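# Four arms uncover table items and lay dust sheet flat

## Task

A dust sheet with a foam knob sewn on each of its four corners lies over some objects on a table. The table top is at z = 0.72 m, centred on x = 0, y = 0 in the scene frame. Lift the sheet off those objects and lay it out flat on the table, wholly on the tabletop and not touching or covering any object. Then release it and move the arms away; the result only counts if it stays that way with no robot holding it. Do not move, lean or topple any of the objects, since each one disturbed lowers the result.

## Robot and tools

Setup. Four identical i2rt Big YAM arms, arm1, arm2, arm3 and arm4, are fixed around one table. Each has six revolute joints, a two-finger gripper and a wrist camera. With joints 1 and 6 at 0 and the hand level and pointing ahead, that camera rides on top of the hand and looks toward the fingertips. Reach is about 1.0 m from the joint-1 axis. Room cameras: cam_high and cam_room_a. Wrist cameras: arm1_cam_wrist, arm2_cam_wrist, arm3_cam_wrist, arm4_cam_wrist.

Frames. One shared scene frame, origin on the floor, +z up; the table top is at z = 0.72 m, centre at x = 0, y = 0. The hand point is midway between the fingertips (URDF link pinch); the hand's z axis runs along the fingers, and the fingers open and close along its y axis. Each robot's foot pose is real but never printed, so hand poses depend on it.

execute_actions. Argument actions is a list holding one action object or none (empty list = just report state and images). The action is keyed by arm name; each arm's value is {"joints": {...}}. Inside joints, every key is an absolute target, not an offset: joint1_rad, joint2_rad ... joint6_rad in radians, gripper_m in metres (fingertip gap). Ranges and done-tolerances: joint1_rad -2.879 to 2.879 (±0.045), rotates the arm about its foot, positive counter-clockwise seen from above, 0 points the arm the way its foot faces; joint2_rad 0 to 3.141 (±0.14), shoulder, 0 has the upper arm pointing back roughly level, rising then swinging forward as it grows; joint3_rad 0 to 3.019 (±0.09), elbow, 0 folded, larger opens; joint4_rad -1.692 to 1.57 (±0.055), hand pitch, positive tips fingers up; joint5_rad -1.57 to 1.57 (±0.03), sideways hand swing, positive to the arm's right; joint6_rad -2.094 to 2.094 (±0.035), hand roll, positive clockwise viewed from behind the hand; gripper_m 0 to 0.093 (±0.003). Grip force is roughly 50 to 62 N per pad, lower on some grippers. All motions in one action begin together but may finish at different times; joints run at different speeds, so the hand can sweep a wide path. One action lasts at most 15 s. Argument cameras: list of camera names whose images come back; omitted, null or ["all"] gives all, [] gives none. An unknown key, unknown camera or out-of-range number rejects the whole call and nothing moves. A joint or arm left out of an action may keep pushing toward its previous target.

wait: seconds 0 to 10; commands nothing, the scene keeps running, returns state and images. zoom_image: camera plus region [x0, y0, x1, y1] in pixels from the top-left, at most 504 by 504, of that camera's latest full image. read_manual: section "licences" only; no motion. finished_scene: scene = the current scene number; ends it irreversibly after the last command has been held and reports success. Replying with no tool call ends everything.

Reading results. Each result gives robot state (joint_positions, joint torques, joint_status, on_its_own) and images listed in order on the pictures line. joint_status per joint: off_target means it stopped short and may still push; after contact_stop or time_out it holds where it stopped, except a timed-out joint that keeps a target within 0.375, 0.375, 0.113, 0.225, 0.075, 0.3 rad (joints 1 to 6) of its position and keeps pushing (listed in on_its_own; it moves on if freed). To relieve that, command its reported position. "joint command not followed" (often with a cause: line) means a self/inter-arm clearance check blocked that arm's joint targets; the gripper target still runs, and blocked joints read not_followed and may be retried on later actions until given passable targets. on_its_own lists what the arm does without being told; its "held at" value is the target, not the position. Torques are raw drive outputs with per-arm offset, scale and noise, nonzero in free air. A very small target change may not move a joint; a joint carrying a load sinks. If a result reports a stop, the remaining motion calls in that same reply are skipped.

Hazards. Arms do not stop on contact and can push hard; hard pushing between two robots fails and ends the run, and a hard hit may too. Nothing in the state reports robot-robot contact, and the clearance check can be late and ignores fingers, gripper housings and wrist cameras. Objects touching robots do not count. Sustained loads heat motors, even while you are thinking: MOTOR HOT appears from 85 °C; at 100 °C an OVER-TEMPERATURE FAULT drops that whole arm until it cools, its unfinished keys read limit_stop_at_motor_heat (resend the target). Avoid drops, slips, slams and hard pushes. Never knock rigid objects off the work area (that fails); cloth is exempt. Loose objects may get an occasional brief nudge. The simulation runs while you compose replies, holding the last command, and arms are independent, so one stalled arm does not pause the others. Some heat carries into the next scene; start a resumed session with an empty execute_actions to learn the current scene and its task.

Each tool is called after "Call:" as name([rows], argument=value, ...), one row to a line, values as JSON.

## Session

Call:
execute_actions(actions=[])

Scene clock: 0.00 s.
Joint torques (N m, as the arm reports them, + toward a larger angle): no reading
Motor temperatures (°C, as the motors report them): arm1=[25 26 24 24 25 24] | arm2=[26 24 25 26 25 25] | arm3=[24 24 25 25 25 25] | arm4=[26 24 24 26 24 24]
arm1.joint_positions: joint1_rad=-0.031 joint2_rad=+0.386 joint3_rad=+1.356 joint4_rad=-1.270 joint5_rad=-0.248 joint6_rad=+0.559 gripper_m=+0.094
arm1.joint_status: not commanded
arm1.hand: x=+0.2624 y=+0.5401 z=+1.3695 quat_wxyz=(-0.536, -0.714, -0.365, +0.263) (m; scene frame)
arm2.joint_positions: joint1_rad=+0.126 joint2_rad=+0.508 joint3_rad=+1.465 joint4_rad=-1.374 joint5_rad=+0.168 joint6_rad=+0.667 gripper_m=+0.094
arm2.joint_status: not commanded
arm2.hand: x=-0.4039 y=+0.5885 z=+1.3839 quat_wxyz=(-0.503, -0.706, -0.449, +0.218) (m; scene frame)
arm3.joint_positions: joint1_rad=-0.396 joint2_rad=+0.597 joint3_rad=+1.615 joint4_rad=-1.291 joint5_rad=+0.190 joint6_rad=+0.682 gripper_m=+0.095
arm3.joint_status: not commanded
arm3.hand: x=-0.3548 y=-0.5764 z=+1.4416 quat_wxyz=(-0.474, +0.029, -0.797, -0.374) (m; scene frame)
arm4.joint_positions: joint1_rad=-0.166 joint2_rad=+0.348 joint3_rad=+1.532 joint4_rad=-1.343 joint5_rad=+0.246 joint6_rad=+0.384 gripper_m=+0.094
arm4.joint_status: not commanded
arm4.hand: x=+0.2683 y=-0.7244 z=+1.4397 quat_wxyz=(-0.451, +0.339, -0.675, -0.475) (m; scene frame)
pictures: arm1_cam_wrist, arm2_cam_wrist, arm3_cam_wrist, arm4_cam_wrist, cam_high, cam_room_a
Images, in order (width x height): arm1_cam_wrist 672x504, arm2_cam_wrist 672x504, arm3_cam_wrist 672x504, arm4_cam_wrist 672x504, cam_high 672x504, cam_room_a 672x504.

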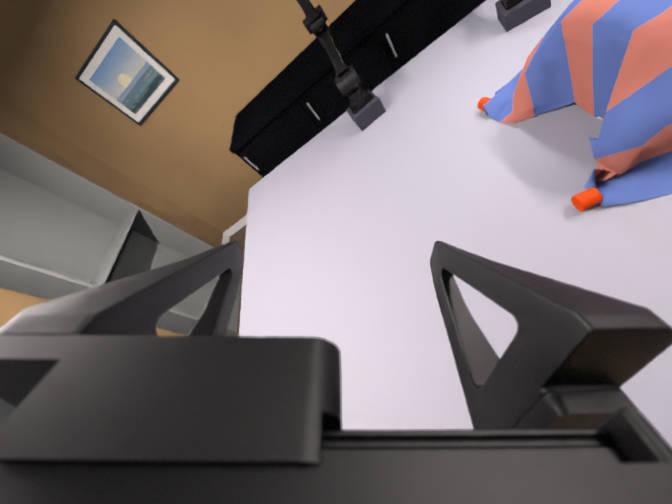

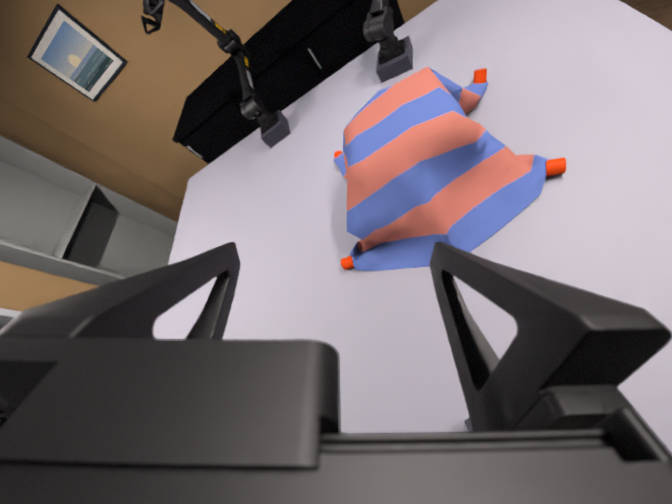

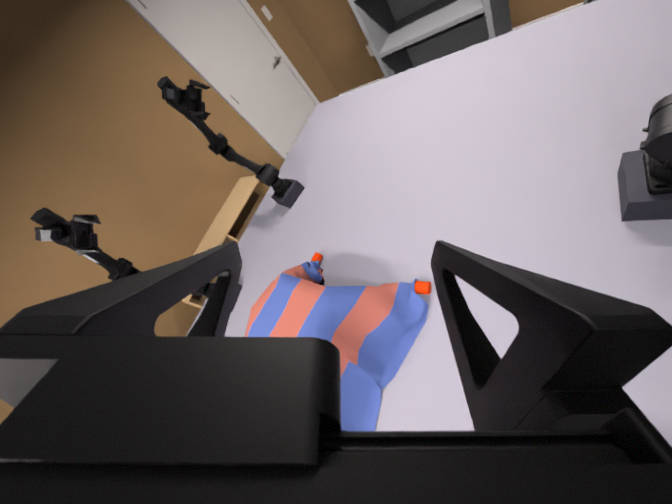

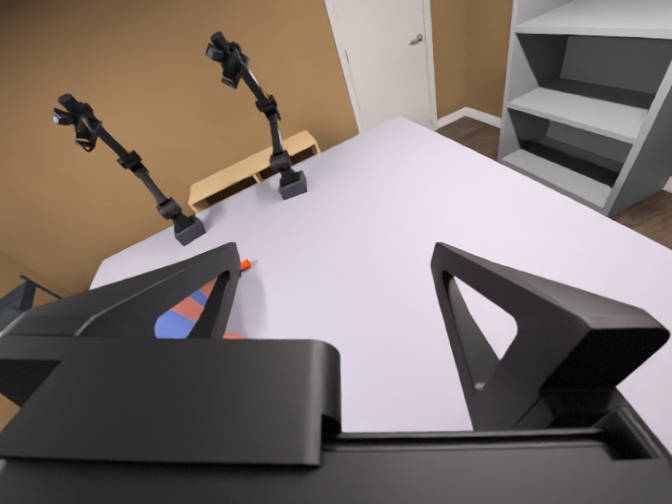

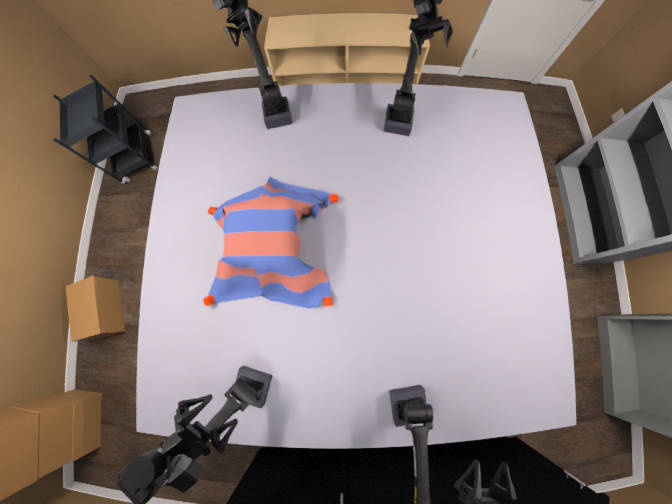

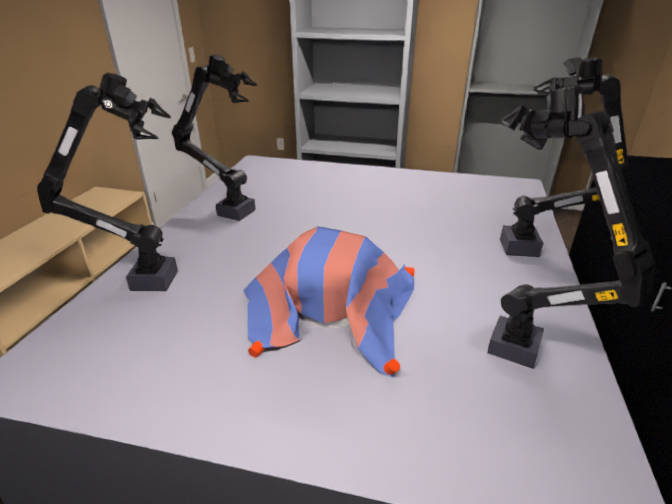

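Call:
execute_actions([
  {"arm1":{"joints":{"joint1_rad":-0.47,"joint2_rad":1.98,"joint3_rad":1.6,"joint4_rad":-1.19,"joint5_rad":0,"joint6_rad":0}},"arm2":{"joints":{"joint1_rad":-0.707,"joint2_rad":2.22,"joint3_rad":2.0,"joint4_rad":-1.35,"joint5_rad":0,"joint6_rad":0}},"arm3":{"joints":{"joint1_rad":0.83,"joint2_rad":1.668,"joint3_rad":1.141,"joint4_rad":-1.043,"joint5_rad":0,"joint6_rad":0}},"arm4":{"joints":{"joint1_rad":0.534,"joint2_rad":2.027,"joint3_rad":1.673,"joint4_rad":-1.216,"joint5_rad":0,"joint6_rad":0}}},
])

Scene clock: 43.57 s.
Joint torques (N m, as the arm reports them, + toward a larger angle): arm1=[ -1.63 -17.54   9.87   0.08   0.08  -0.07] | arm2=[  1.41 -24.26  12.4    0.98  -0.04  -0.13] | arm3=[  2.19 -11.77   8.91   0.37   0.01  -0.02] | arm4=[ -1.12 -18.74   7.52   0.9   -0.18  -0.07]
Motor temperatures (°C, as the motors report them): arm1=[25 26 27 24 25 24] | arm2=[26 25 27 26 25 25] | arm3=[24 24 28 25 25 25] | arm4=[26 25 26 26 24 24]
arm1.joint_positions: joint1_rad=-0.457 joint2_rad=+1.957 joint3_rad=+1.595 joint4_rad=-1.191 joint5_rad=-0.002 joint6_rad=+0.008 gripper_m=+0.094
arm1.joint_status: all done
arm1.hand: x=-0.1068 y=+0.2275 z=+0.8618 quat_wxyz=(-0.006, -0.902, -0.431, +0.005) (m; scene frame)
arm2.joint_positions: joint1_rad=-0.715 joint2_rad=+2.201 joint3_rad=+1.979 joint4_rad=-1.351 joint5_rad=+0.000 joint6_rad=+0.014 gripper_m=+0.094
arm2.joint_status: all done
arm2.hand: x=-0.7539 y=+0.1659 z=+0.8624 quat_wxyz=(-0.001, -0.864, -0.503, -0.002) (m; scene frame)
arm3.joint_positions: joint1_rad=+0.836 joint2_rad=+1.655 joint3_rad=+1.125 joint4_rad=-1.046 joint5_rad=+0.000 joint6_rad=+0.009 gripper_m=+0.095
arm3.joint_status: all done
arm3.hand: x=-0.7360 y=-0.3183 z=+0.8476 quat_wxyz=(+0.004, +0.873, -0.488, +0.000) (m; scene frame)
arm4.joint_positions: joint1_rad=+0.533 joint2_rad=+2.033 joint3_rad=+1.665 joint4_rad=-1.222 joint5_rad=+0.002 joint6_rad=+0.011 gripper_m=+0.094
arm4.joint_status: all done
arm4.hand: x=-0.1413 y=-0.3074 z=+0.8598 quat_wxyz=(-0.002, +0.894, -0.448, +0.008) (m; scene frame)
pictures: arm1_cam_wrist, arm2_cam_wrist, arm3_cam_wrist, arm4_cam_wrist, cam_high, cam_room_a
Images, in order (width x height): arm1_cam_wrist 672x504, arm2_cam_wrist 672x504, arm3_cam_wrist 672x504, arm4_cam_wrist 672x504, cam_high 672x504, cam_room_a 672x504.

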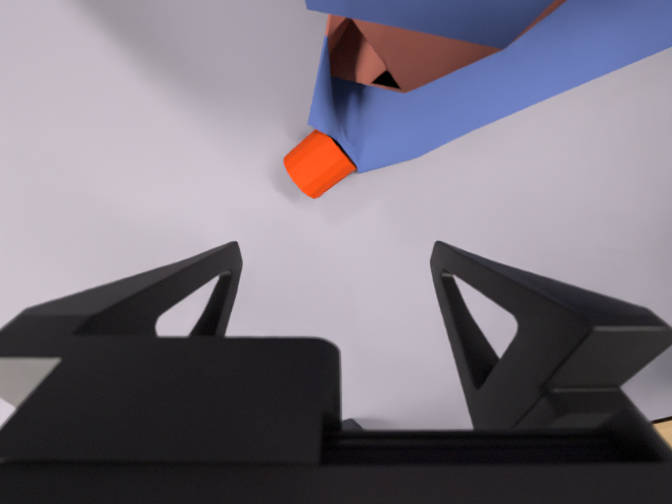

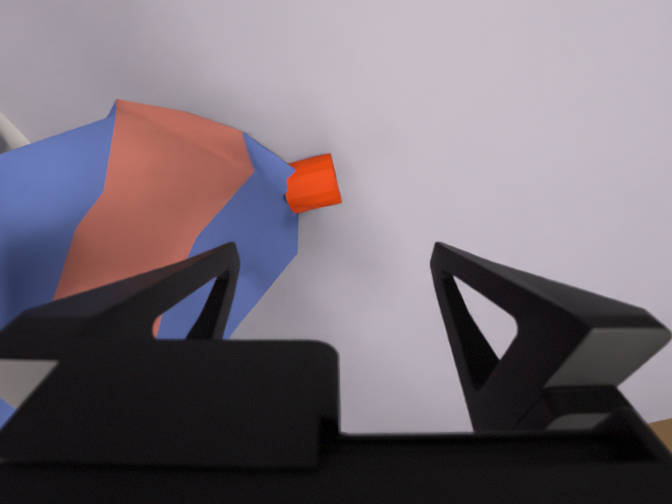

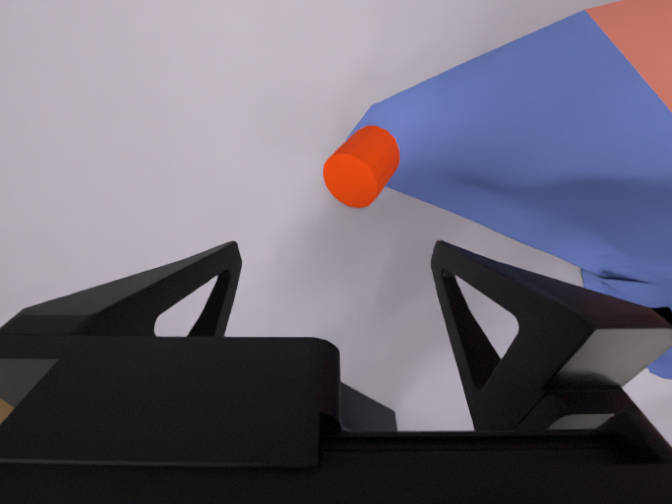

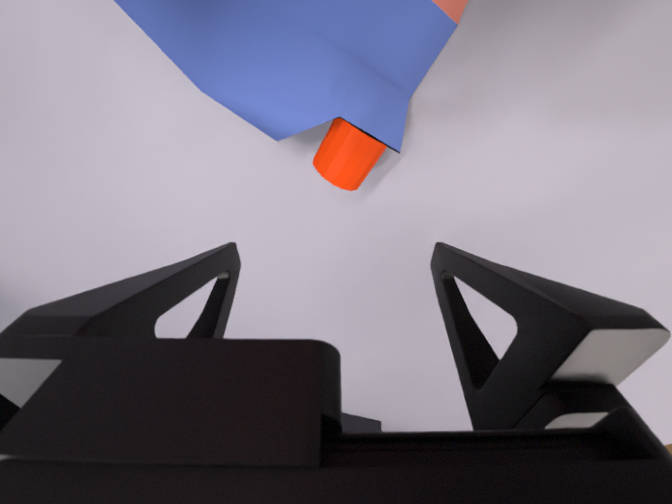

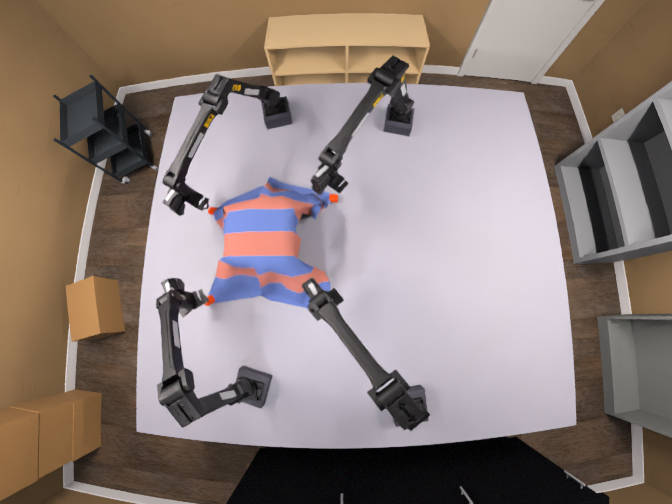

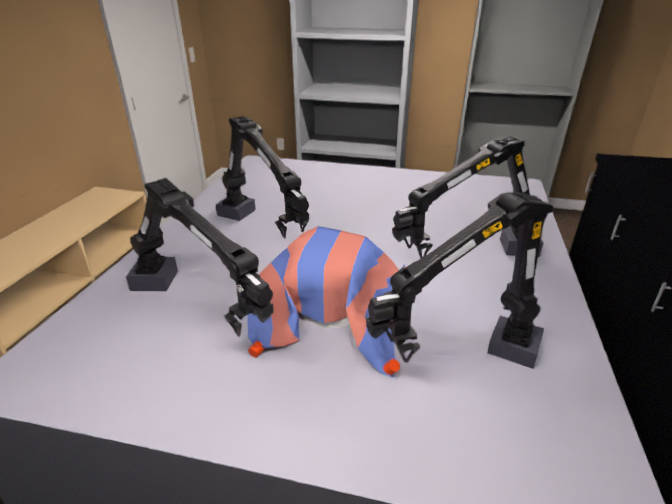

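Call:
execute_actions([
  {"arm1":{"joints":{"joint1_rad":-0.44,"joint2_rad":2.072,"joint3_rad":1.521,"joint4_rad":-1.02,"joint6_rad":1.0}},"arm2":{"joints":{"joint1_rad":-0.68,"joint2_rad":2.291,"joint3_rad":1.911,"joint4_rad":-1.19,"joint6_rad":1.4}},"arm3":{"joints":{"joint1_rad":0.78,"joint2_rad":1.796,"joint3_rad":1.063,"joint4_rad":-0.837,"joint6_rad":0.8}},"arm4":{"joints":{"joint1_rad":0.515,"joint2_rad":2.117,"joint3_rad":1.597,"joint4_rad":-1.05,"joint6_rad":0.5}}},
])

Scene clock: 63.20 s.
Joint torques (N m, as the arm reports them, + toward a larger angle): arm1=[  0.84 -18.69   8.37   0.23   0.15   0.09] | arm2=[  0.83 -23.59  10.15   1.59   0.05   0.16] | arm3=[  2.27 -14.63   7.23   0.73   0.06   0.16] | arm4=[ -2.11 -19.88   6.51   1.31  -0.13   0.14]
Motor temperatures (°C, as the motors report them): arm1=[25 28 28 24 25 24] | arm2=[26 27 28 26 25 25] | arm3=[24 25 29 25 25 25] | arm4=[26 26 27 26 24 24]
arm1.joint_positions: joint1_rad=-0.457 joint2_rad=+2.065 joint3_rad=+1.524 joint4_rad=-1.033 joint5_rad=-0.002 joint6_rad=+0.991 gripper_m=+0.094
arm1.joint_status: all done
arm1.hand: x=-0.1054 y=+0.2285 z=+0.7764 quat_wxyz=(+0.001, -0.999, +0.046, -0.005) (m; scene frame)
arm2.joint_positions: joint1_rad=-0.681 joint2_rad=+2.263 joint3_rad=+1.912 joint4_rad=-1.206 joint5_rad=+0.000 joint6_rad=+1.385 gripper_m=+0.094
arm2.joint_status: all done
arm2.hand: x=-0.7365 y=+0.1499 z=+0.7976 quat_wxyz=(-0.007, -0.990, +0.141, +0.001) (m; scene frame)
arm3.joint_positions: joint1_rad=+0.776 joint2_rad=+1.806 joint3_rad=+1.054 joint4_rad=-0.850 joint5_rad=+0.000 joint6_rad=+0.791 gripper_m=+0.095
arm3.joint_status: all done
arm3.hand: x=-0.7120 y=-0.3069 z=+0.7606 quat_wxyz=(+0.005, +0.597, -0.802, +0.015) (m; scene frame)
arm4.joint_positions: joint1_rad=+0.531 joint2_rad=+2.130 joint3_rad=+1.595 joint4_rad=-1.067 joint5_rad=+0.002 joint6_rad=+0.489 gripper_m=+0.094
arm4.joint_status: all done
arm4.hand: x=-0.1390 y=-0.3073 z=+0.7788 quat_wxyz=(-0.003, +0.762, -0.647, +0.013) (m; scene frame)
pictures: arm1_cam_wrist, arm2_cam_wrist, arm3_cam_wrist, arm4_cam_wrist, cam_high, cam_room_a
Images, in order (width x height): arm1_cam_wrist 672x504, arm2_cam_wrist 672x504, arm3_cam_wrist 672x504, arm4_cam_wrist 672x504, cam_high 672x504, cam_room_a 672x504.

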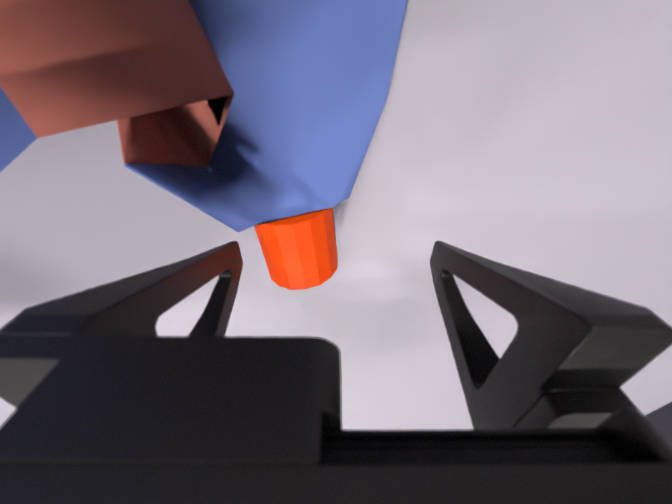

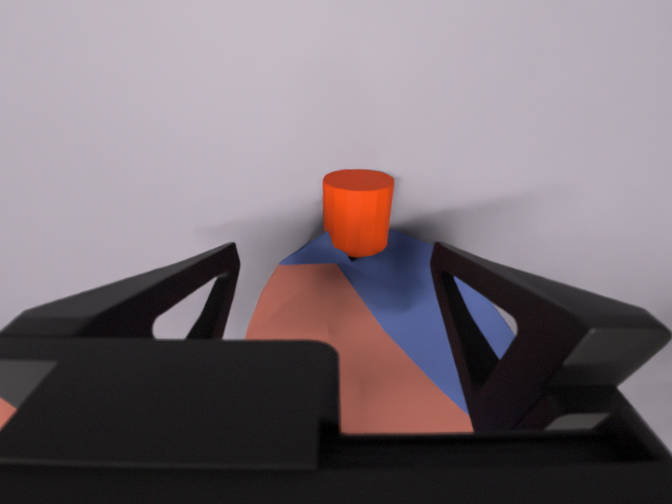

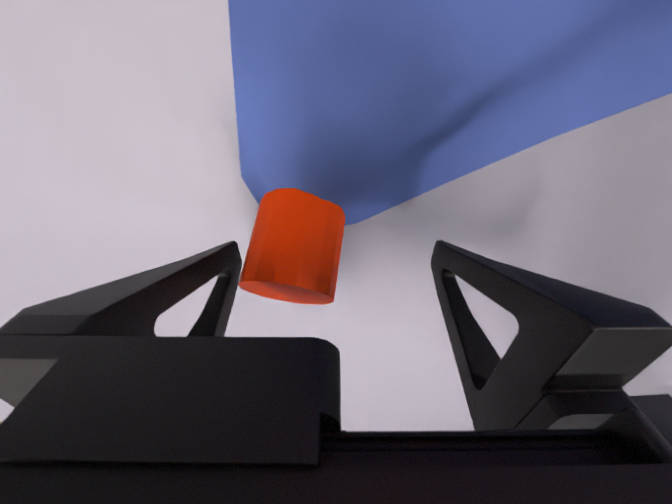

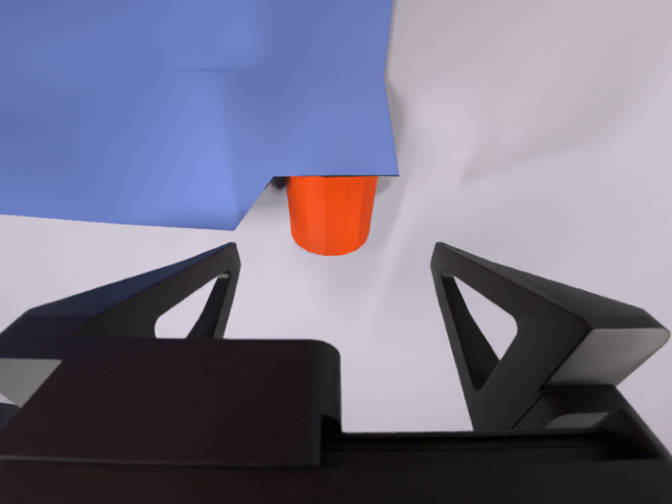

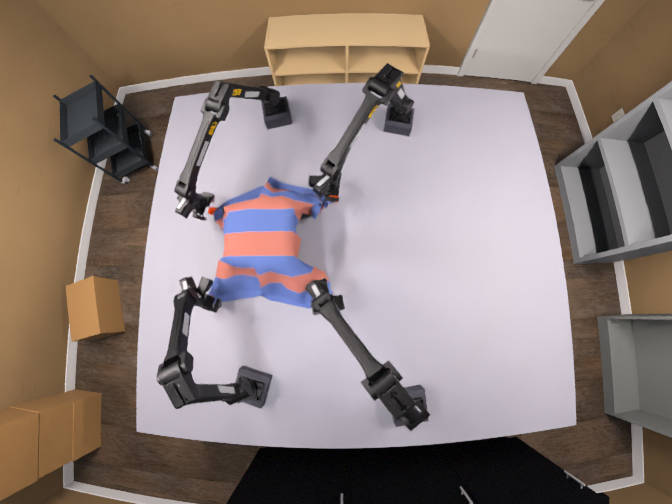

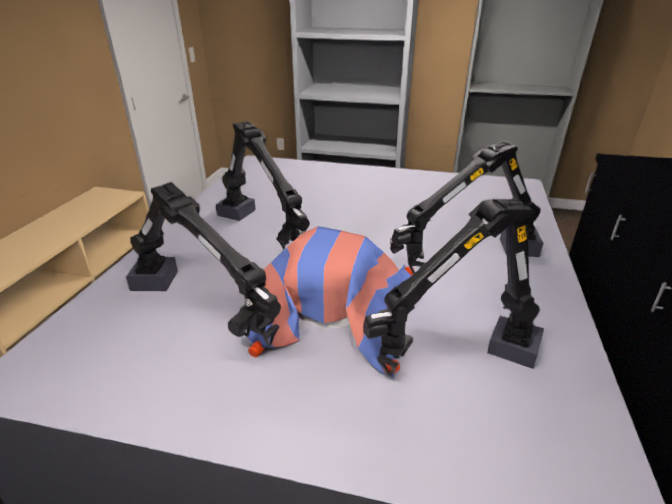

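Call:
execute_actions([
  {"arm1":{"joints":{"joint1_rad":-0.42,"joint2_rad":2.155,"joint3_rad":1.565,"joint4_rad":-0.98}},"arm2":{"joints":{"joint1_rad":-0.71,"joint2_rad":2.335,"joint3_rad":1.85,"joint4_rad":-1.11}},"arm3":{"joints":{"joint1_rad":0.815,"joint2_rad":1.87,"joint3_rad":1.10,"joint4_rad":-0.79,"joint6_rad":1.0}},"arm4":{"joints":{"joint2_rad":2.19,"joint3_rad":1.615,"joint4_rad":-0.98}}},
], cameras=["arm1_cam_wrist","arm2_cam_wrist","arm3_cam_wrist","arm4_cam_wrist"])

Scene clock: 79.77 s.
Joint torques (N m, as the arm reports them, + toward a larger angle): arm1=[ -0.29 -17.78  11.42   0.13   0.19   0.13] | arm2=[  0.51 -23.02   9.54   1.57   0.05   0.14] | arm3=[  2.28 -12.96   8.58   0.71   0.04   0.1 ] | arm4=[ -1.97 -16.9    7.66   1.52   0.09   0.14]
Motor temperatures (°C, as the motors report them): arm1=[25 29 28 24 25 24] | arm2=[26 28 28 26 25 25] | arm3=[24 26 29 25 25 25] | arm4=[26 27 27 26 24 24]
arm1.joint_positions: joint1_rad=-0.430 joint2_rad=+2.126 joint3_rad=+1.528 joint4_rad=-0.990 joint5_rad=-0.002 joint6_rad=+0.993 gripper_m=+0.094
arm1.joint_status: all done
arm1.hand: x=-0.0939 y=+0.2167 z=+0.7426 quat_wxyz=(+0.007, -0.999, +0.033, -0.009) (m; scene frame)
arm2.joint_positions: joint1_rad=-0.706 joint2_rad=+2.299 joint3_rad=+1.853 joint4_rad=-1.126 joint5_rad=+0.000 joint6_rad=+1.386 gripper_m=+0.094
arm2.joint_status: all done
arm2.hand: x=-0.7472 y=+0.1658 z=+0.7530 quat_wxyz=(+0.000, -0.988, +0.154, -0.002) (m; scene frame)
arm3.joint_positions: joint1_rad=+0.816 joint2_rad=+1.857 joint3_rad=+1.070 joint4_rad=-0.802 joint5_rad=+0.000 joint6_rad=+0.991 gripper_m=+0.095
arm3.joint_status: all done
arm3.hand: x=-0.7339 y=-0.3057 z=+0.7429 quat_wxyz=(+0.004, +0.531, -0.847, +0.008) (m; scene frame)
arm4.joint_positions: joint1_rad=+0.529 joint2_rad=+2.158 joint3_rad=+1.596 joint4_rad=-1.001 joint5_rad=-0.004 joint6_rad=+0.489 gripper_m=+0.094
arm4.joint_status: all done
arm4.hand: x=-0.1459 y=-0.2975 z=+0.7621 quat_wxyz=(-0.004, +0.761, -0.648, -0.006) (m; scene frame)
pictures: arm1_cam_wrist, arm2_cam_wrist, arm3_cam_wrist, arm4_cam_wrist
Images, in order (width x height): arm1_cam_wrist 672x504, arm2_cam_wrist 672x504, arm3_cam_wrist 672x504, arm4_cam_wrist 672x504.

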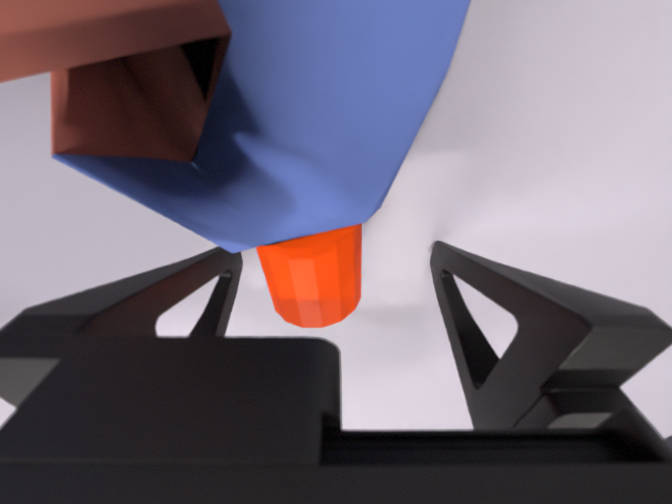

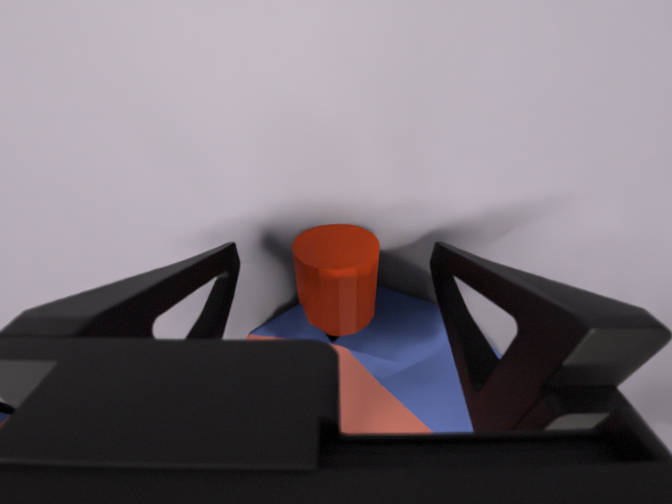

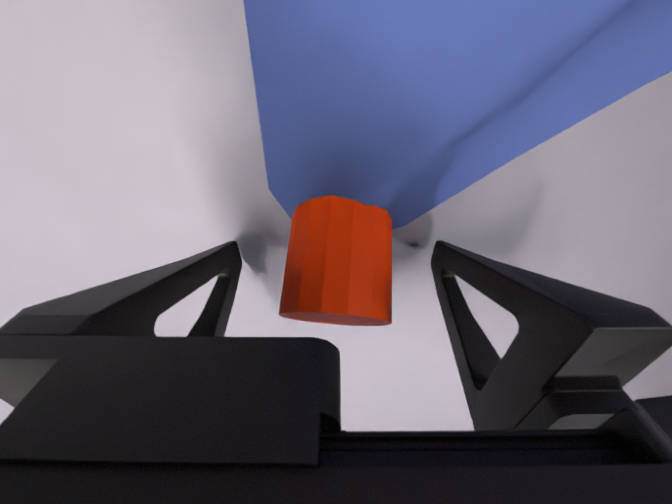

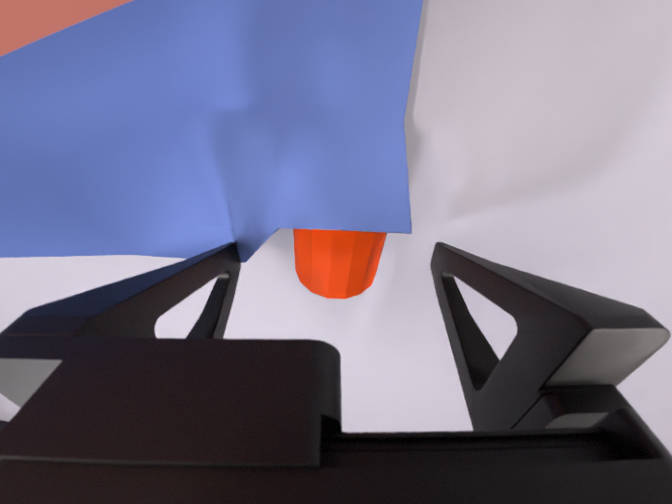

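Call:
execute_actions([
  {"arm1":{"joints":{"joint1_rad":-0.46,"joint2_rad":2.17,"joint3_rad":1.59}},"arm2":{"joints":{"joint1_rad":-0.675,"joint2_rad":2.35}},"arm4":{"joints":{"joint2_rad":2.215}}},
], cameras=[])

Call:
execute_actions([
  {"arm1":{"joints":{"gripper_m":0.02}},"arm2":{"joints":{"gripper_m":0.02}},"arm3":{"joints":{"gripper_m":0.02}},"arm4":{"joints":{"gripper_m":0.02}}},
], cameras=["arm1_cam_wrist","arm2_cam_wrist","arm3_cam_wrist","arm4_cam_wrist"])

Scene clock: 86.77 s.
Joint torques (N m, as the arm reports them, + toward a larger angle): arm1=[ -1.48 -17.24  12.95   0.25   0.19   0.1 ] | arm2=[  1.11 -21.4    9.5    1.53   0.05   0.14] | arm3=[  2.39 -13.18   8.99   0.62   0.07   0.15] | arm4=[ -2.06 -15.08   7.64   1.52   0.09   0.13]
Motor temperatures (°C, as the motors report them): arm1=[25 29 29 24 25 24] | arm2=[26 28 28 26 25 25] | arm3=[24 26 29 25 25 25] | arm4=[26 27 27 26 24 24]
arm1.joint_positions: joint1_rad=-0.447 joint2_rad=+2.129 joint3_rad=+1.536 joint4_rad=-0.990 joint5_rad=-0.002 joint6_rad=+0.993 gripper_m=+0.094
arm1.joint_status: all done
arm1.hand: x=-0.1039 y=+0.2204 z=+0.7433 quat_wxyz=(+0.005, -0.999, +0.042, -0.008) (m; scene frame)
arm2.joint_positions: joint1_rad=-0.678 joint2_rad=+2.299 joint3_rad=+1.853 joint4_rad=-1.126 joint5_rad=+0.000 joint6_rad=+1.386 gripper_m=+0.094
arm2.joint_status: all done
arm2.hand: x=-0.7304 y=+0.1571 z=+0.7531 quat_wxyz=(+0.000, -0.990, +0.140, -0.002) (m; scene frame)
arm3.joint_positions: joint1_rad=+0.816 joint2_rad=+1.857 joint3_rad=+1.070 joint4_rad=-0.802 joint5_rad=+0.000 joint6_rad=+0.992 gripper_m=+0.095
arm3.joint_status: not commanded
arm3.hand: x=-0.7339 y=-0.3057 z=+0.7429 quat_wxyz=(+0.004, +0.531, -0.847, +0.008) (m; scene frame)
arm4.joint_positions: joint1_rad=+0.529 joint2_rad=+2.158 joint3_rad=+1.596 joint4_rad=-1.001 joint5_rad=-0.004 joint6_rad=+0.489 gripper_m=+0.094
arm4.joint_status: all done
arm4.hand: x=-0.1459 y=-0.2975 z=+0.7621 quat_wxyz=(-0.004, +0.761, -0.648, -0.006) (m; scene frame)
pictures: none
No camera images: the call's "cameras" was empty. Leave "cameras" out to get every camera's image.

Scene clock: 87.50 s.
Joint torques (N m, as the arm reports them, + toward a larger angle): arm1=[ -2.2  -17.78  12.85   0.24   0.18   0.09] | arm2=[  1.05 -21.41   9.51   1.55   0.05   0.14] | arm3=[  1.92 -12.61   8.86   0.7    0.09   0.14] | arm4=[ -2.04 -16.74   7.32   1.16   0.06   0.13]
Motor temperatures (°C, as the motors report them): arm1=[25 29 29 24 25 24] | arm2=[26 28 28 26 25 25] | arm3=[24 26 29 25 25 25] | arm4=[26 27 27 26 24 24]
arm1.joint_positions: joint1_rad=-0.447 joint2_rad=+2.129 joint3_rad=+1.536 joint4_rad=-0.990 joint5_rad=-0.002 joint6_rad=+0.993 gripper_m=+0.039
arm1.joint_status: gripper_m off_target (ended at +0.038, target +0.020)
arm1.hand: x=-0.1039 y=+0.2204 z=+0.7433 quat_wxyz=(+0.005, -0.999, +0.042, -0.008) (m; scene frame)
arm2.joint_positions: joint1_rad=-0.678 joint2_rad=+2.299 joint3_rad=+1.853 joint4_rad=-1.126 joint5_rad=+0.000 joint6_rad=+1.386 gripper_m=+0.038
arm2.joint_status: gripper_m off_target (ended at +0.038, target +0.020)
arm2.hand: x=-0.7305 y=+0.1570 z=+0.7531 quat_wxyz=(+0.000, -0.990, +0.140, -0.002) (m; scene frame)
arm3.joint_positions: joint1_rad=+0.816 joint2_rad=+1.857 joint3_rad=+1.070 joint4_rad=-0.802 joint5_rad=+0.000 joint6_rad=+0.992 gripper_m=+0.038
arm3.joint_status: gripper_m off_target (ended at +0.038, target +0.020)
arm3.hand: x=-0.7339 y=-0.3057 z=+0.7429 quat_wxyz=(+0.004, +0.531, -0.847, +0.008) (m; scene frame)
arm4.joint_positions: joint1_rad=+0.529 joint2_rad=+2.181 joint3_rad=+1.599 joint4_rad=-0.993 joint5_rad=-0.003 joint6_rad=+0.490 gripper_m=+0.040
arm4.joint_status: gripper_m off_target (ended at +0.040, target +0.020)
arm4.hand: x=-0.1453 y=-0.2977 z=+0.7498 quat_wxyz=(-0.003, +0.761, -0.648, -0.001) (m; scene frame)
pictures: arm1_cam_wrist, arm2_cam_wrist, arm3_cam_wrist, arm4_cam_wrist
Images, in order (width x height): arm1_cam_wrist 672x504, arm2_cam_wrist 672x504, arm3_cam_wrist 672x504, arm4_cam_wrist 672x504.

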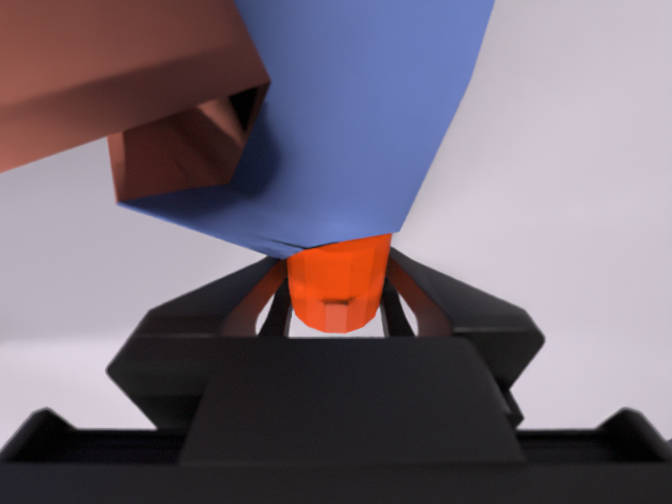

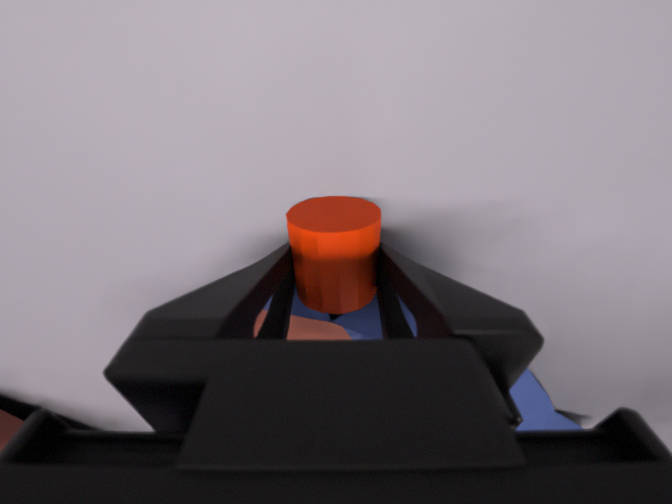

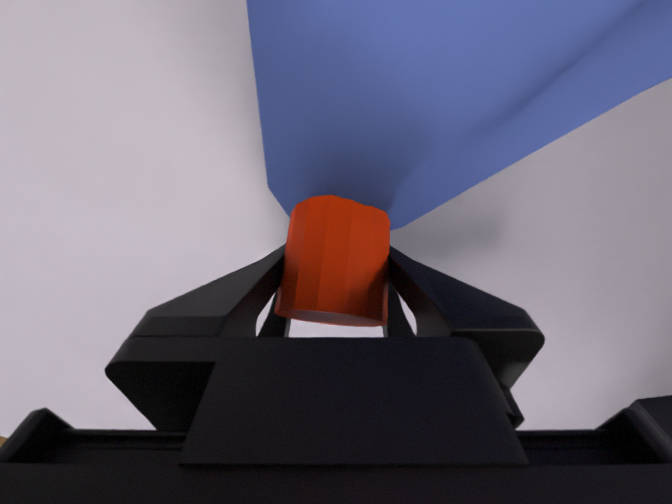

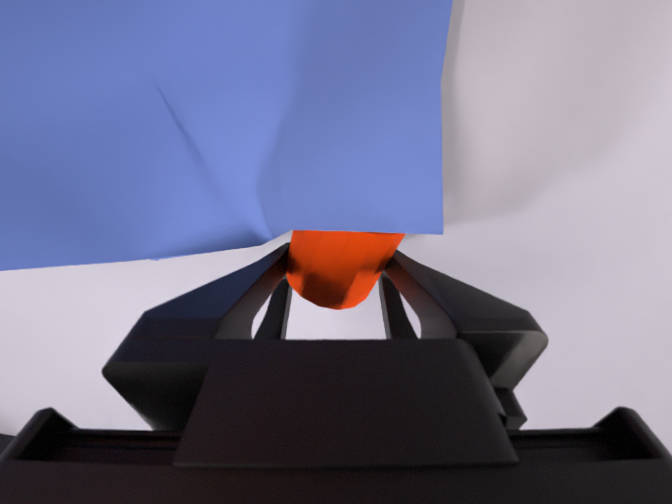

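Call:
execute_actions([
  {"arm1":{"joints":{"joint1_rad":-0.47,"joint2_rad":1.763,"joint3_rad":1.81,"joint4_rad":-1.62}},"arm2":{"joints":{"joint1_rad":-0.81,"joint2_rad":1.886,"joint3_rad":1.983,"joint4_rad":-1.67}},"arm3":{"joints":{"joint1_rad":0.97,"joint2_rad":1.42,"joint3_rad":1.40,"joint4_rad":-1.55}},"arm4":{"joints":{"joint2_rad":1.694,"joint3_rad":1.717,"joint4_rad":-1.59}}},
], cameras=["cam_high","cam_room_a"])

Scene clock: 107.33 s.
Joint torques (N m, as the arm reports them, + toward a larger angle): arm1=[ -1.76 -16.43  11.42  -0.56   0.03   0.13] | arm2=[  0.82 -19.22  10.82   0.24   0.05   0.11] | arm3=[  2.26 -10.62   9.66  -0.3    0.09   0.09] | arm4=[ -1.87 -15.86   8.74   0.15   0.04   0.13]
Motor temperatures (°C, as the motors report them): arm1=[25 29 31 24 25 24] | arm2=[26 28 28 26 25 25] | arm3=[24 26 30 25 25 25] | arm4=[26 27 27 26 24 24]
arm1.joint_positions: joint1_rad=-0.461 joint2_rad=+1.752 joint3_rad=+1.798 joint4_rad=-1.608 joint5_rad=+0.002 joint6_rad=+0.993 gripper_m=+0.038
arm1.joint_status: all done
arm1.hand: x=-0.0798 y=+0.2670 z=+1.0500 quat_wxyz=(-0.003, -0.999, +0.049, +0.000) (m; scene frame)
arm2.joint_positions: joint1_rad=-0.811 joint2_rad=+1.867 joint3_rad=+1.984 joint4_rad=-1.655 joint5_rad=+0.000 joint6_rad=+1.388 gripper_m=+0.038
arm2.joint_status: all done
arm2.hand: x=-0.7604 y=+0.2719 z=+1.0675 quat_wxyz=(-0.015, -0.978, +0.206, +0.005) (m; scene frame)
arm3.joint_positions: joint1_rad=+0.971 joint2_rad=+1.418 joint3_rad=+1.392 joint4_rad=-1.538 joint5_rad=+0.000 joint6_rad=+0.997 gripper_m=+0.038
arm3.joint_status: all done
arm3.hand: x=-0.7615 y=-0.3800 z=+1.0444 quat_wxyz=(+0.003, +0.593, -0.805, -0.005) (m; scene frame)
arm4.joint_positions: joint1_rad=+0.529 joint2_rad=+1.707 joint3_rad=+1.700 joint4_rad=-1.577 joint5_rad=-0.003 joint6_rad=+0.490 gripper_m=+0.040
arm4.joint_status: all done
arm4.hand: x=-0.0899 y=-0.3752 z=+1.0510 quat_wxyz=(-0.002, +0.761, -0.648, +0.004) (m; scene frame)
pictures: cam_high, cam_room_a
Images, in order (width x height): cam_high 672x504, cam_room_a 672x504.

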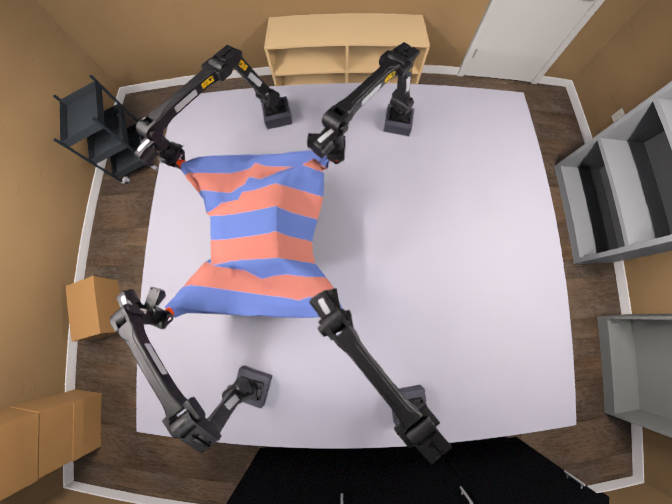

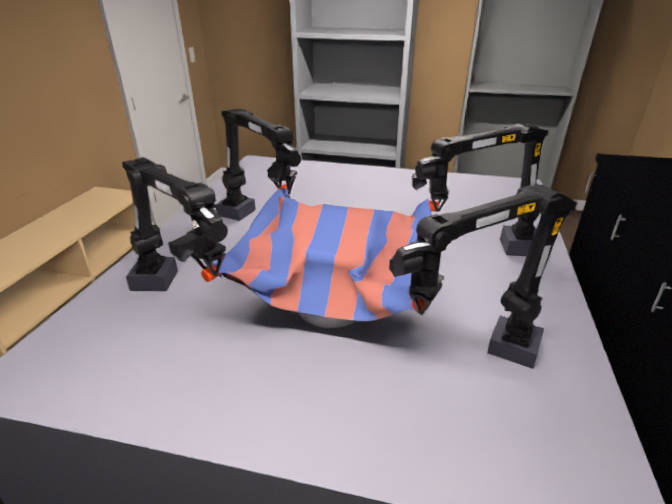

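Call:
execute_actions([
  {"arm1":{"joints":{"joint1_rad":-0.69,"joint2_rad":1.48,"joint3_rad":1.645,"joint4_rad":-1.69,"joint6_rad":0.1}},"arm2":{"joints":{"joint1_rad":-0.99,"joint2_rad":1.572,"joint3_rad":1.75,"joint4_rad":-1.69,"joint6_rad":1.58}},"arm3":{"joints":{"joint1_rad":1.21,"joint2_rad":1.218,"joint3_rad":1.395,"joint4_rad":-1.69,"joint6_rad":1.7}},"arm4":{"joints":{"joint1_rad":0.69,"joint2_rad":1.46,"joint3_rad":1.624,"joint4_rad":-1.69,"joint6_rad":0}}},
], cameras=["cam_high","cam_room_a"])

Scene clock: 124.27 s.
Joint torques (N m, as the arm reports them, + toward a larger angle): arm1=[ -0.59 -10.5   10.    -0.32   0.43   0.12] | arm2=[ -0.16 -12.77  10.44   0.34   0.35   0.12] | arm3=[ 2.82 -7.19  9.84 -0.29 -0.26  0.27] | arm4=[ -0.88 -11.51   7.92   0.04  -0.37  -0.12]
Motor temperatures (°C, as the motors report them): arm1=[25 29 31 24 25 24] | arm2=[26 28 29 26 25 25] | arm3=[24 26 31 25 25 25] | arm4=[26 27 28 26 24 24]
arm1.joint_positions: joint1_rad=-0.684 joint2_rad=+1.465 joint3_rad=+1.647 joint4_rad=-1.679 joint5_rad=-0.008 joint6_rad=+0.100 gripper_m=+0.039
arm1.joint_status: all done
arm1.hand: x=-0.0880 y=+0.4119 z=+1.1258 quat_wxyz=(-0.019, -0.959, -0.282, +0.029) (m; scene frame)
arm2.joint_positions: joint1_rad=-0.979 joint2_rad=+1.550 joint3_rad=+1.755 joint4_rad=-1.673 joint5_rad=-0.009 joint6_rad=+1.567 gripper_m=+0.038
arm2.joint_status: all done
arm2.hand: x=-0.7637 y=+0.4077 z=+1.1394 quat_wxyz=(-0.049, -0.927, +0.371, +0.014) (m; scene frame)
arm3.joint_positions: joint1_rad=+1.206 joint2_rad=+1.210 joint3_rad=+1.385 joint4_rad=-1.676 joint5_rad=+0.008 joint6_rad=+1.676 gripper_m=+0.038
arm3.joint_status: all done
arm3.hand: x=-0.7710 y=-0.4910 z=+1.1153 quat_wxyz=(+0.017, +0.400, -0.916, -0.033) (m; scene frame)
arm4.joint_positions: joint1_rad=+0.686 joint2_rad=+1.462 joint3_rad=+1.619 joint4_rad=-1.657 joint5_rad=+0.007 joint6_rad=+0.016 gripper_m=+0.040
arm4.joint_status: all done
joint sent to its limit — the command would take arm4.joint4_rad past its lower limit, so that joint was sent only as far as its limit.
arm4.hand: x=-0.0945 y=-0.4821 z=+1.1307 quat_wxyz=(-0.022, +0.924, -0.380, -0.032) (m; scene frame)
pictures: cam_high, cam_room_a
Images, in order (width x height): cam_high 672x504, cam_room_a 672x504.

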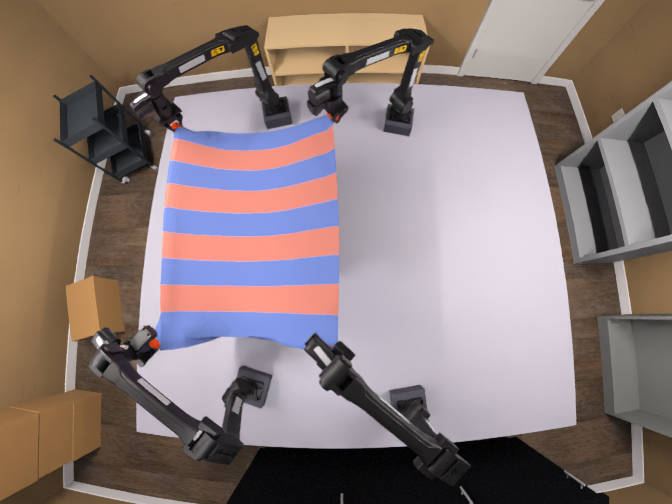

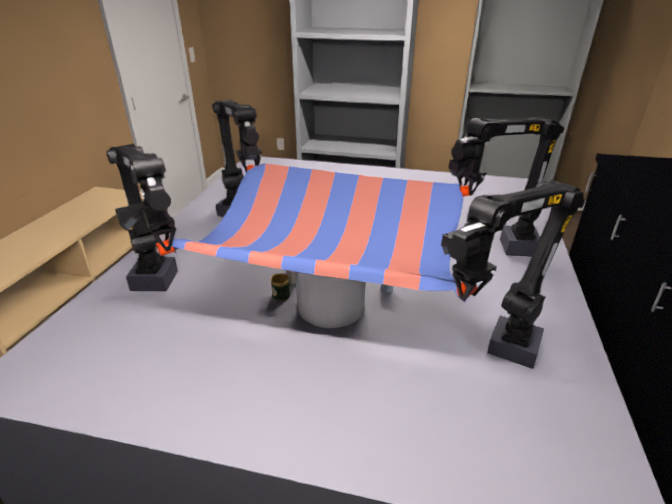

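Call:
execute_actions([
  {"arm1":{"joints":{"joint1_rad":0.37,"joint2_rad":1.036,"joint3_rad":1.26,"joint6_rad":0.95}},"arm2":{"joints":{"joint1_rad":-0.21,"joint2_rad":1.164,"joint3_rad":1.35,"joint6_rad":2.05}},"arm3":{"joints":{"joint1_rad":0.02,"joint2_rad":0.96,"joint3_rad":1.215,"joint6_rad":0.52}},"arm4":{"joints":{"joint1_rad":-0.345,"joint2_rad":1.216,"joint3_rad":1.393,"joint6_rad":-1.0}}},
], cameras=["cam_room_a"])

Call:
execute_actions([
  {"arm1":{"joints":{"joint1_rad":1.34,"joint2_rad":1.885,"joint3_rad":2.047,"joint6_rad":1.9}},"arm2":{"joints":{"joint1_rad":0.76,"joint2_rad":1.793,"joint3_rad":1.915}},"arm3":{"joints":{"joint1_rad":-0.87,"joint2_rad":1.838,"joint3_rad":1.979,"joint6_rad":-0.36}},"arm4":{"joints":{"joint1_rad":-1.157,"joint2_rad":2.027,"joint3_rad":2.267,"joint6_rad":-1.82}}},
], cameras=["cam_high","cam_room_a"])

Scene clock: 153.87 s.
Joint torques (N m, as the arm reports them, + toward a larger angle): arm1=[ 1.25 -3.7   9.29 -0.36  0.09  0.09] | arm2=[ 0.61 -5.59 10.15  0.31  0.22  0.1 ] | arm3=[ 2.25 -3.96  9.07 -0.12 -0.09 -0.01] | arm4=[-1.75 -7.67  7.15  0.2  -0.11 -0.07]
Motor temperatures (°C, as the motors report them): arm1=[25 28 30 24 25 24] | arm2=[26 27 29 26 25 25] | arm3=[24 26 31 25 25 26] | arm4=[26 26 28 26 24 24]
arm1.joint_positions: joint1_rad=+0.359 joint2_rad=+1.022 joint3_rad=+1.273 joint4_rad=-1.679 joint5_rad=-0.001 joint6_rad=+0.942 gripper_m=+0.039
arm1.joint_status: all done
arm1.hand: x=+0.2992 y=+0.4043 z=+1.1306 quat_wxyz=(-0.071, -0.924, -0.376, +0.013) (m; scene frame)
arm2.joint_positions: joint1_rad=-0.210 joint2_rad=+1.148 joint3_rad=+1.358 joint4_rad=-1.673 joint5_rad=-0.006 joint6_rad=+2.039 gripper_m=+0.038
arm2.joint_status: all done
arm2.hand: x=-0.4295 y=+0.4269 z=+1.1356 quat_wxyz=(-0.052, -0.972, +0.230, -0.017) (m; scene frame)
arm3.joint_positions: joint1_rad=+0.022 joint2_rad=+0.956 joint3_rad=+1.214 joint4_rad=-1.676 joint5_rad=+0.003 joint6_rad=+0.527 gripper_m=+0.038
arm3.joint_status: all done
arm3.hand: x=-0.4280 y=-0.4417 z=+1.1165 quat_wxyz=(-0.044, +0.384, -0.920, -0.060) (m; scene frame)
arm4.joint_positions: joint1_rad=-0.332 joint2_rad=+1.215 joint3_rad=+1.399 joint4_rad=-1.661 joint5_rad=-0.002 joint6_rad=-0.989 gripper_m=+0.040
arm4.joint_status: all done
arm4.hand: x=+0.2981 y=-0.4454 z=+1.1380 quat_wxyz=(-0.051, +0.921, -0.386, -0.010) (m; scene frame)
pictures: cam_room_a
Images, in order (width x height): cam_room_a 672x504.

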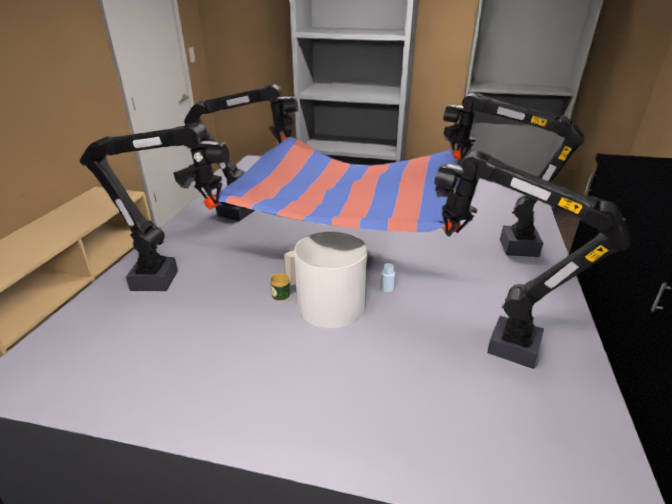

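Scene clock: 155.70 s.
Joint torques (N m, as the arm reports them, + toward a larger angle): arm1=[ -0.12 -18.81  15.91  -0.09  -0.23   0.02] | arm2=[  2.   -21.17  11.78  -0.92  -0.31  -0.34] | arm3=[  0.26 -18.46  11.99  -0.41   0.49   0.15] | arm4=[ -2.71 -20.96  11.75   0.37   0.24  -0.06]
Motor temperatures (°C, as the motors report them): arm1=[25 28 31 24 25 24] | arm2=[26 27 29 26 25 25] | arm3=[24 26 32 25 25 26] | arm4=[26 26 29 26 24 24]
arm1.joint_positions: joint1_rad=+1.333 joint2_rad=+1.887 joint3_rad=+1.972 joint4_rad=-1.696 joint5_rad=+0.007 joint6_rad=+1.896 gripper_m=+0.039
arm1.joint_status: all done
arm1.hand: x=+0.7752 y=+0.4358 z=+1.0496 quat_wxyz=(+0.012, -0.922, -0.386, +0.013) (m; scene frame)
arm2.joint_positions: joint1_rad=+0.745 joint2_rad=+1.808 joint3_rad=+1.903 joint4_rad=-1.650 joint5_rad=+0.010 joint6_rad=+2.085 gripper_m=+0.038
arm2.joint_status: all done
arm2.hand: x=+0.0264 y=+0.4305 z=+1.0710 quat_wxyz=(-0.010, -0.975, -0.220, -0.003) (m; scene frame)
arm3.joint_positions: joint1_rad=-0.843 joint2_rad=+1.859 joint3_rad=+1.943 joint4_rad=-1.675 joint5_rad=-0.014 joint6_rad=-0.370 gripper_m=+0.038
arm3.joint_status: all done
arm3.hand: x=+0.0161 y=-0.4481 z=+1.0405 quat_wxyz=(+0.014, +0.400, -0.917, -0.007) (m; scene frame)
arm4.joint_positions: joint1_rad=-1.134 joint2_rad=+2.049 joint3_rad=+2.204 joint4_rad=-1.670 joint5_rad=-0.012 joint6_rad=-1.810 gripper_m=+0.040
arm4.joint_status: all done
arm4.hand: x=+0.7728 y=-0.4451 z=+1.0539 quat_wxyz=(-0.031, +0.925, -0.377, +0.011) (m; scene frame)
pictures: cam_high, cam_room_a
Images, in order (width x height): cam_high 672x504, cam_room_a 672x504.

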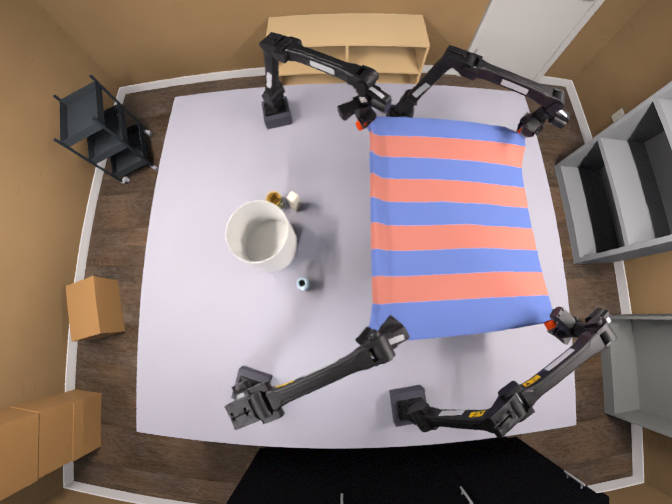

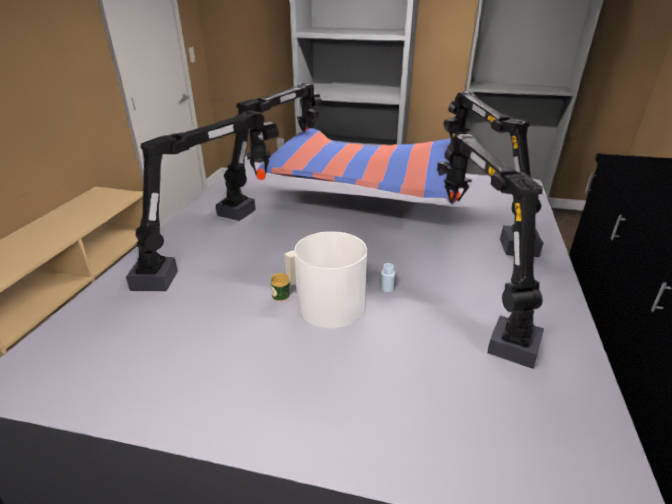

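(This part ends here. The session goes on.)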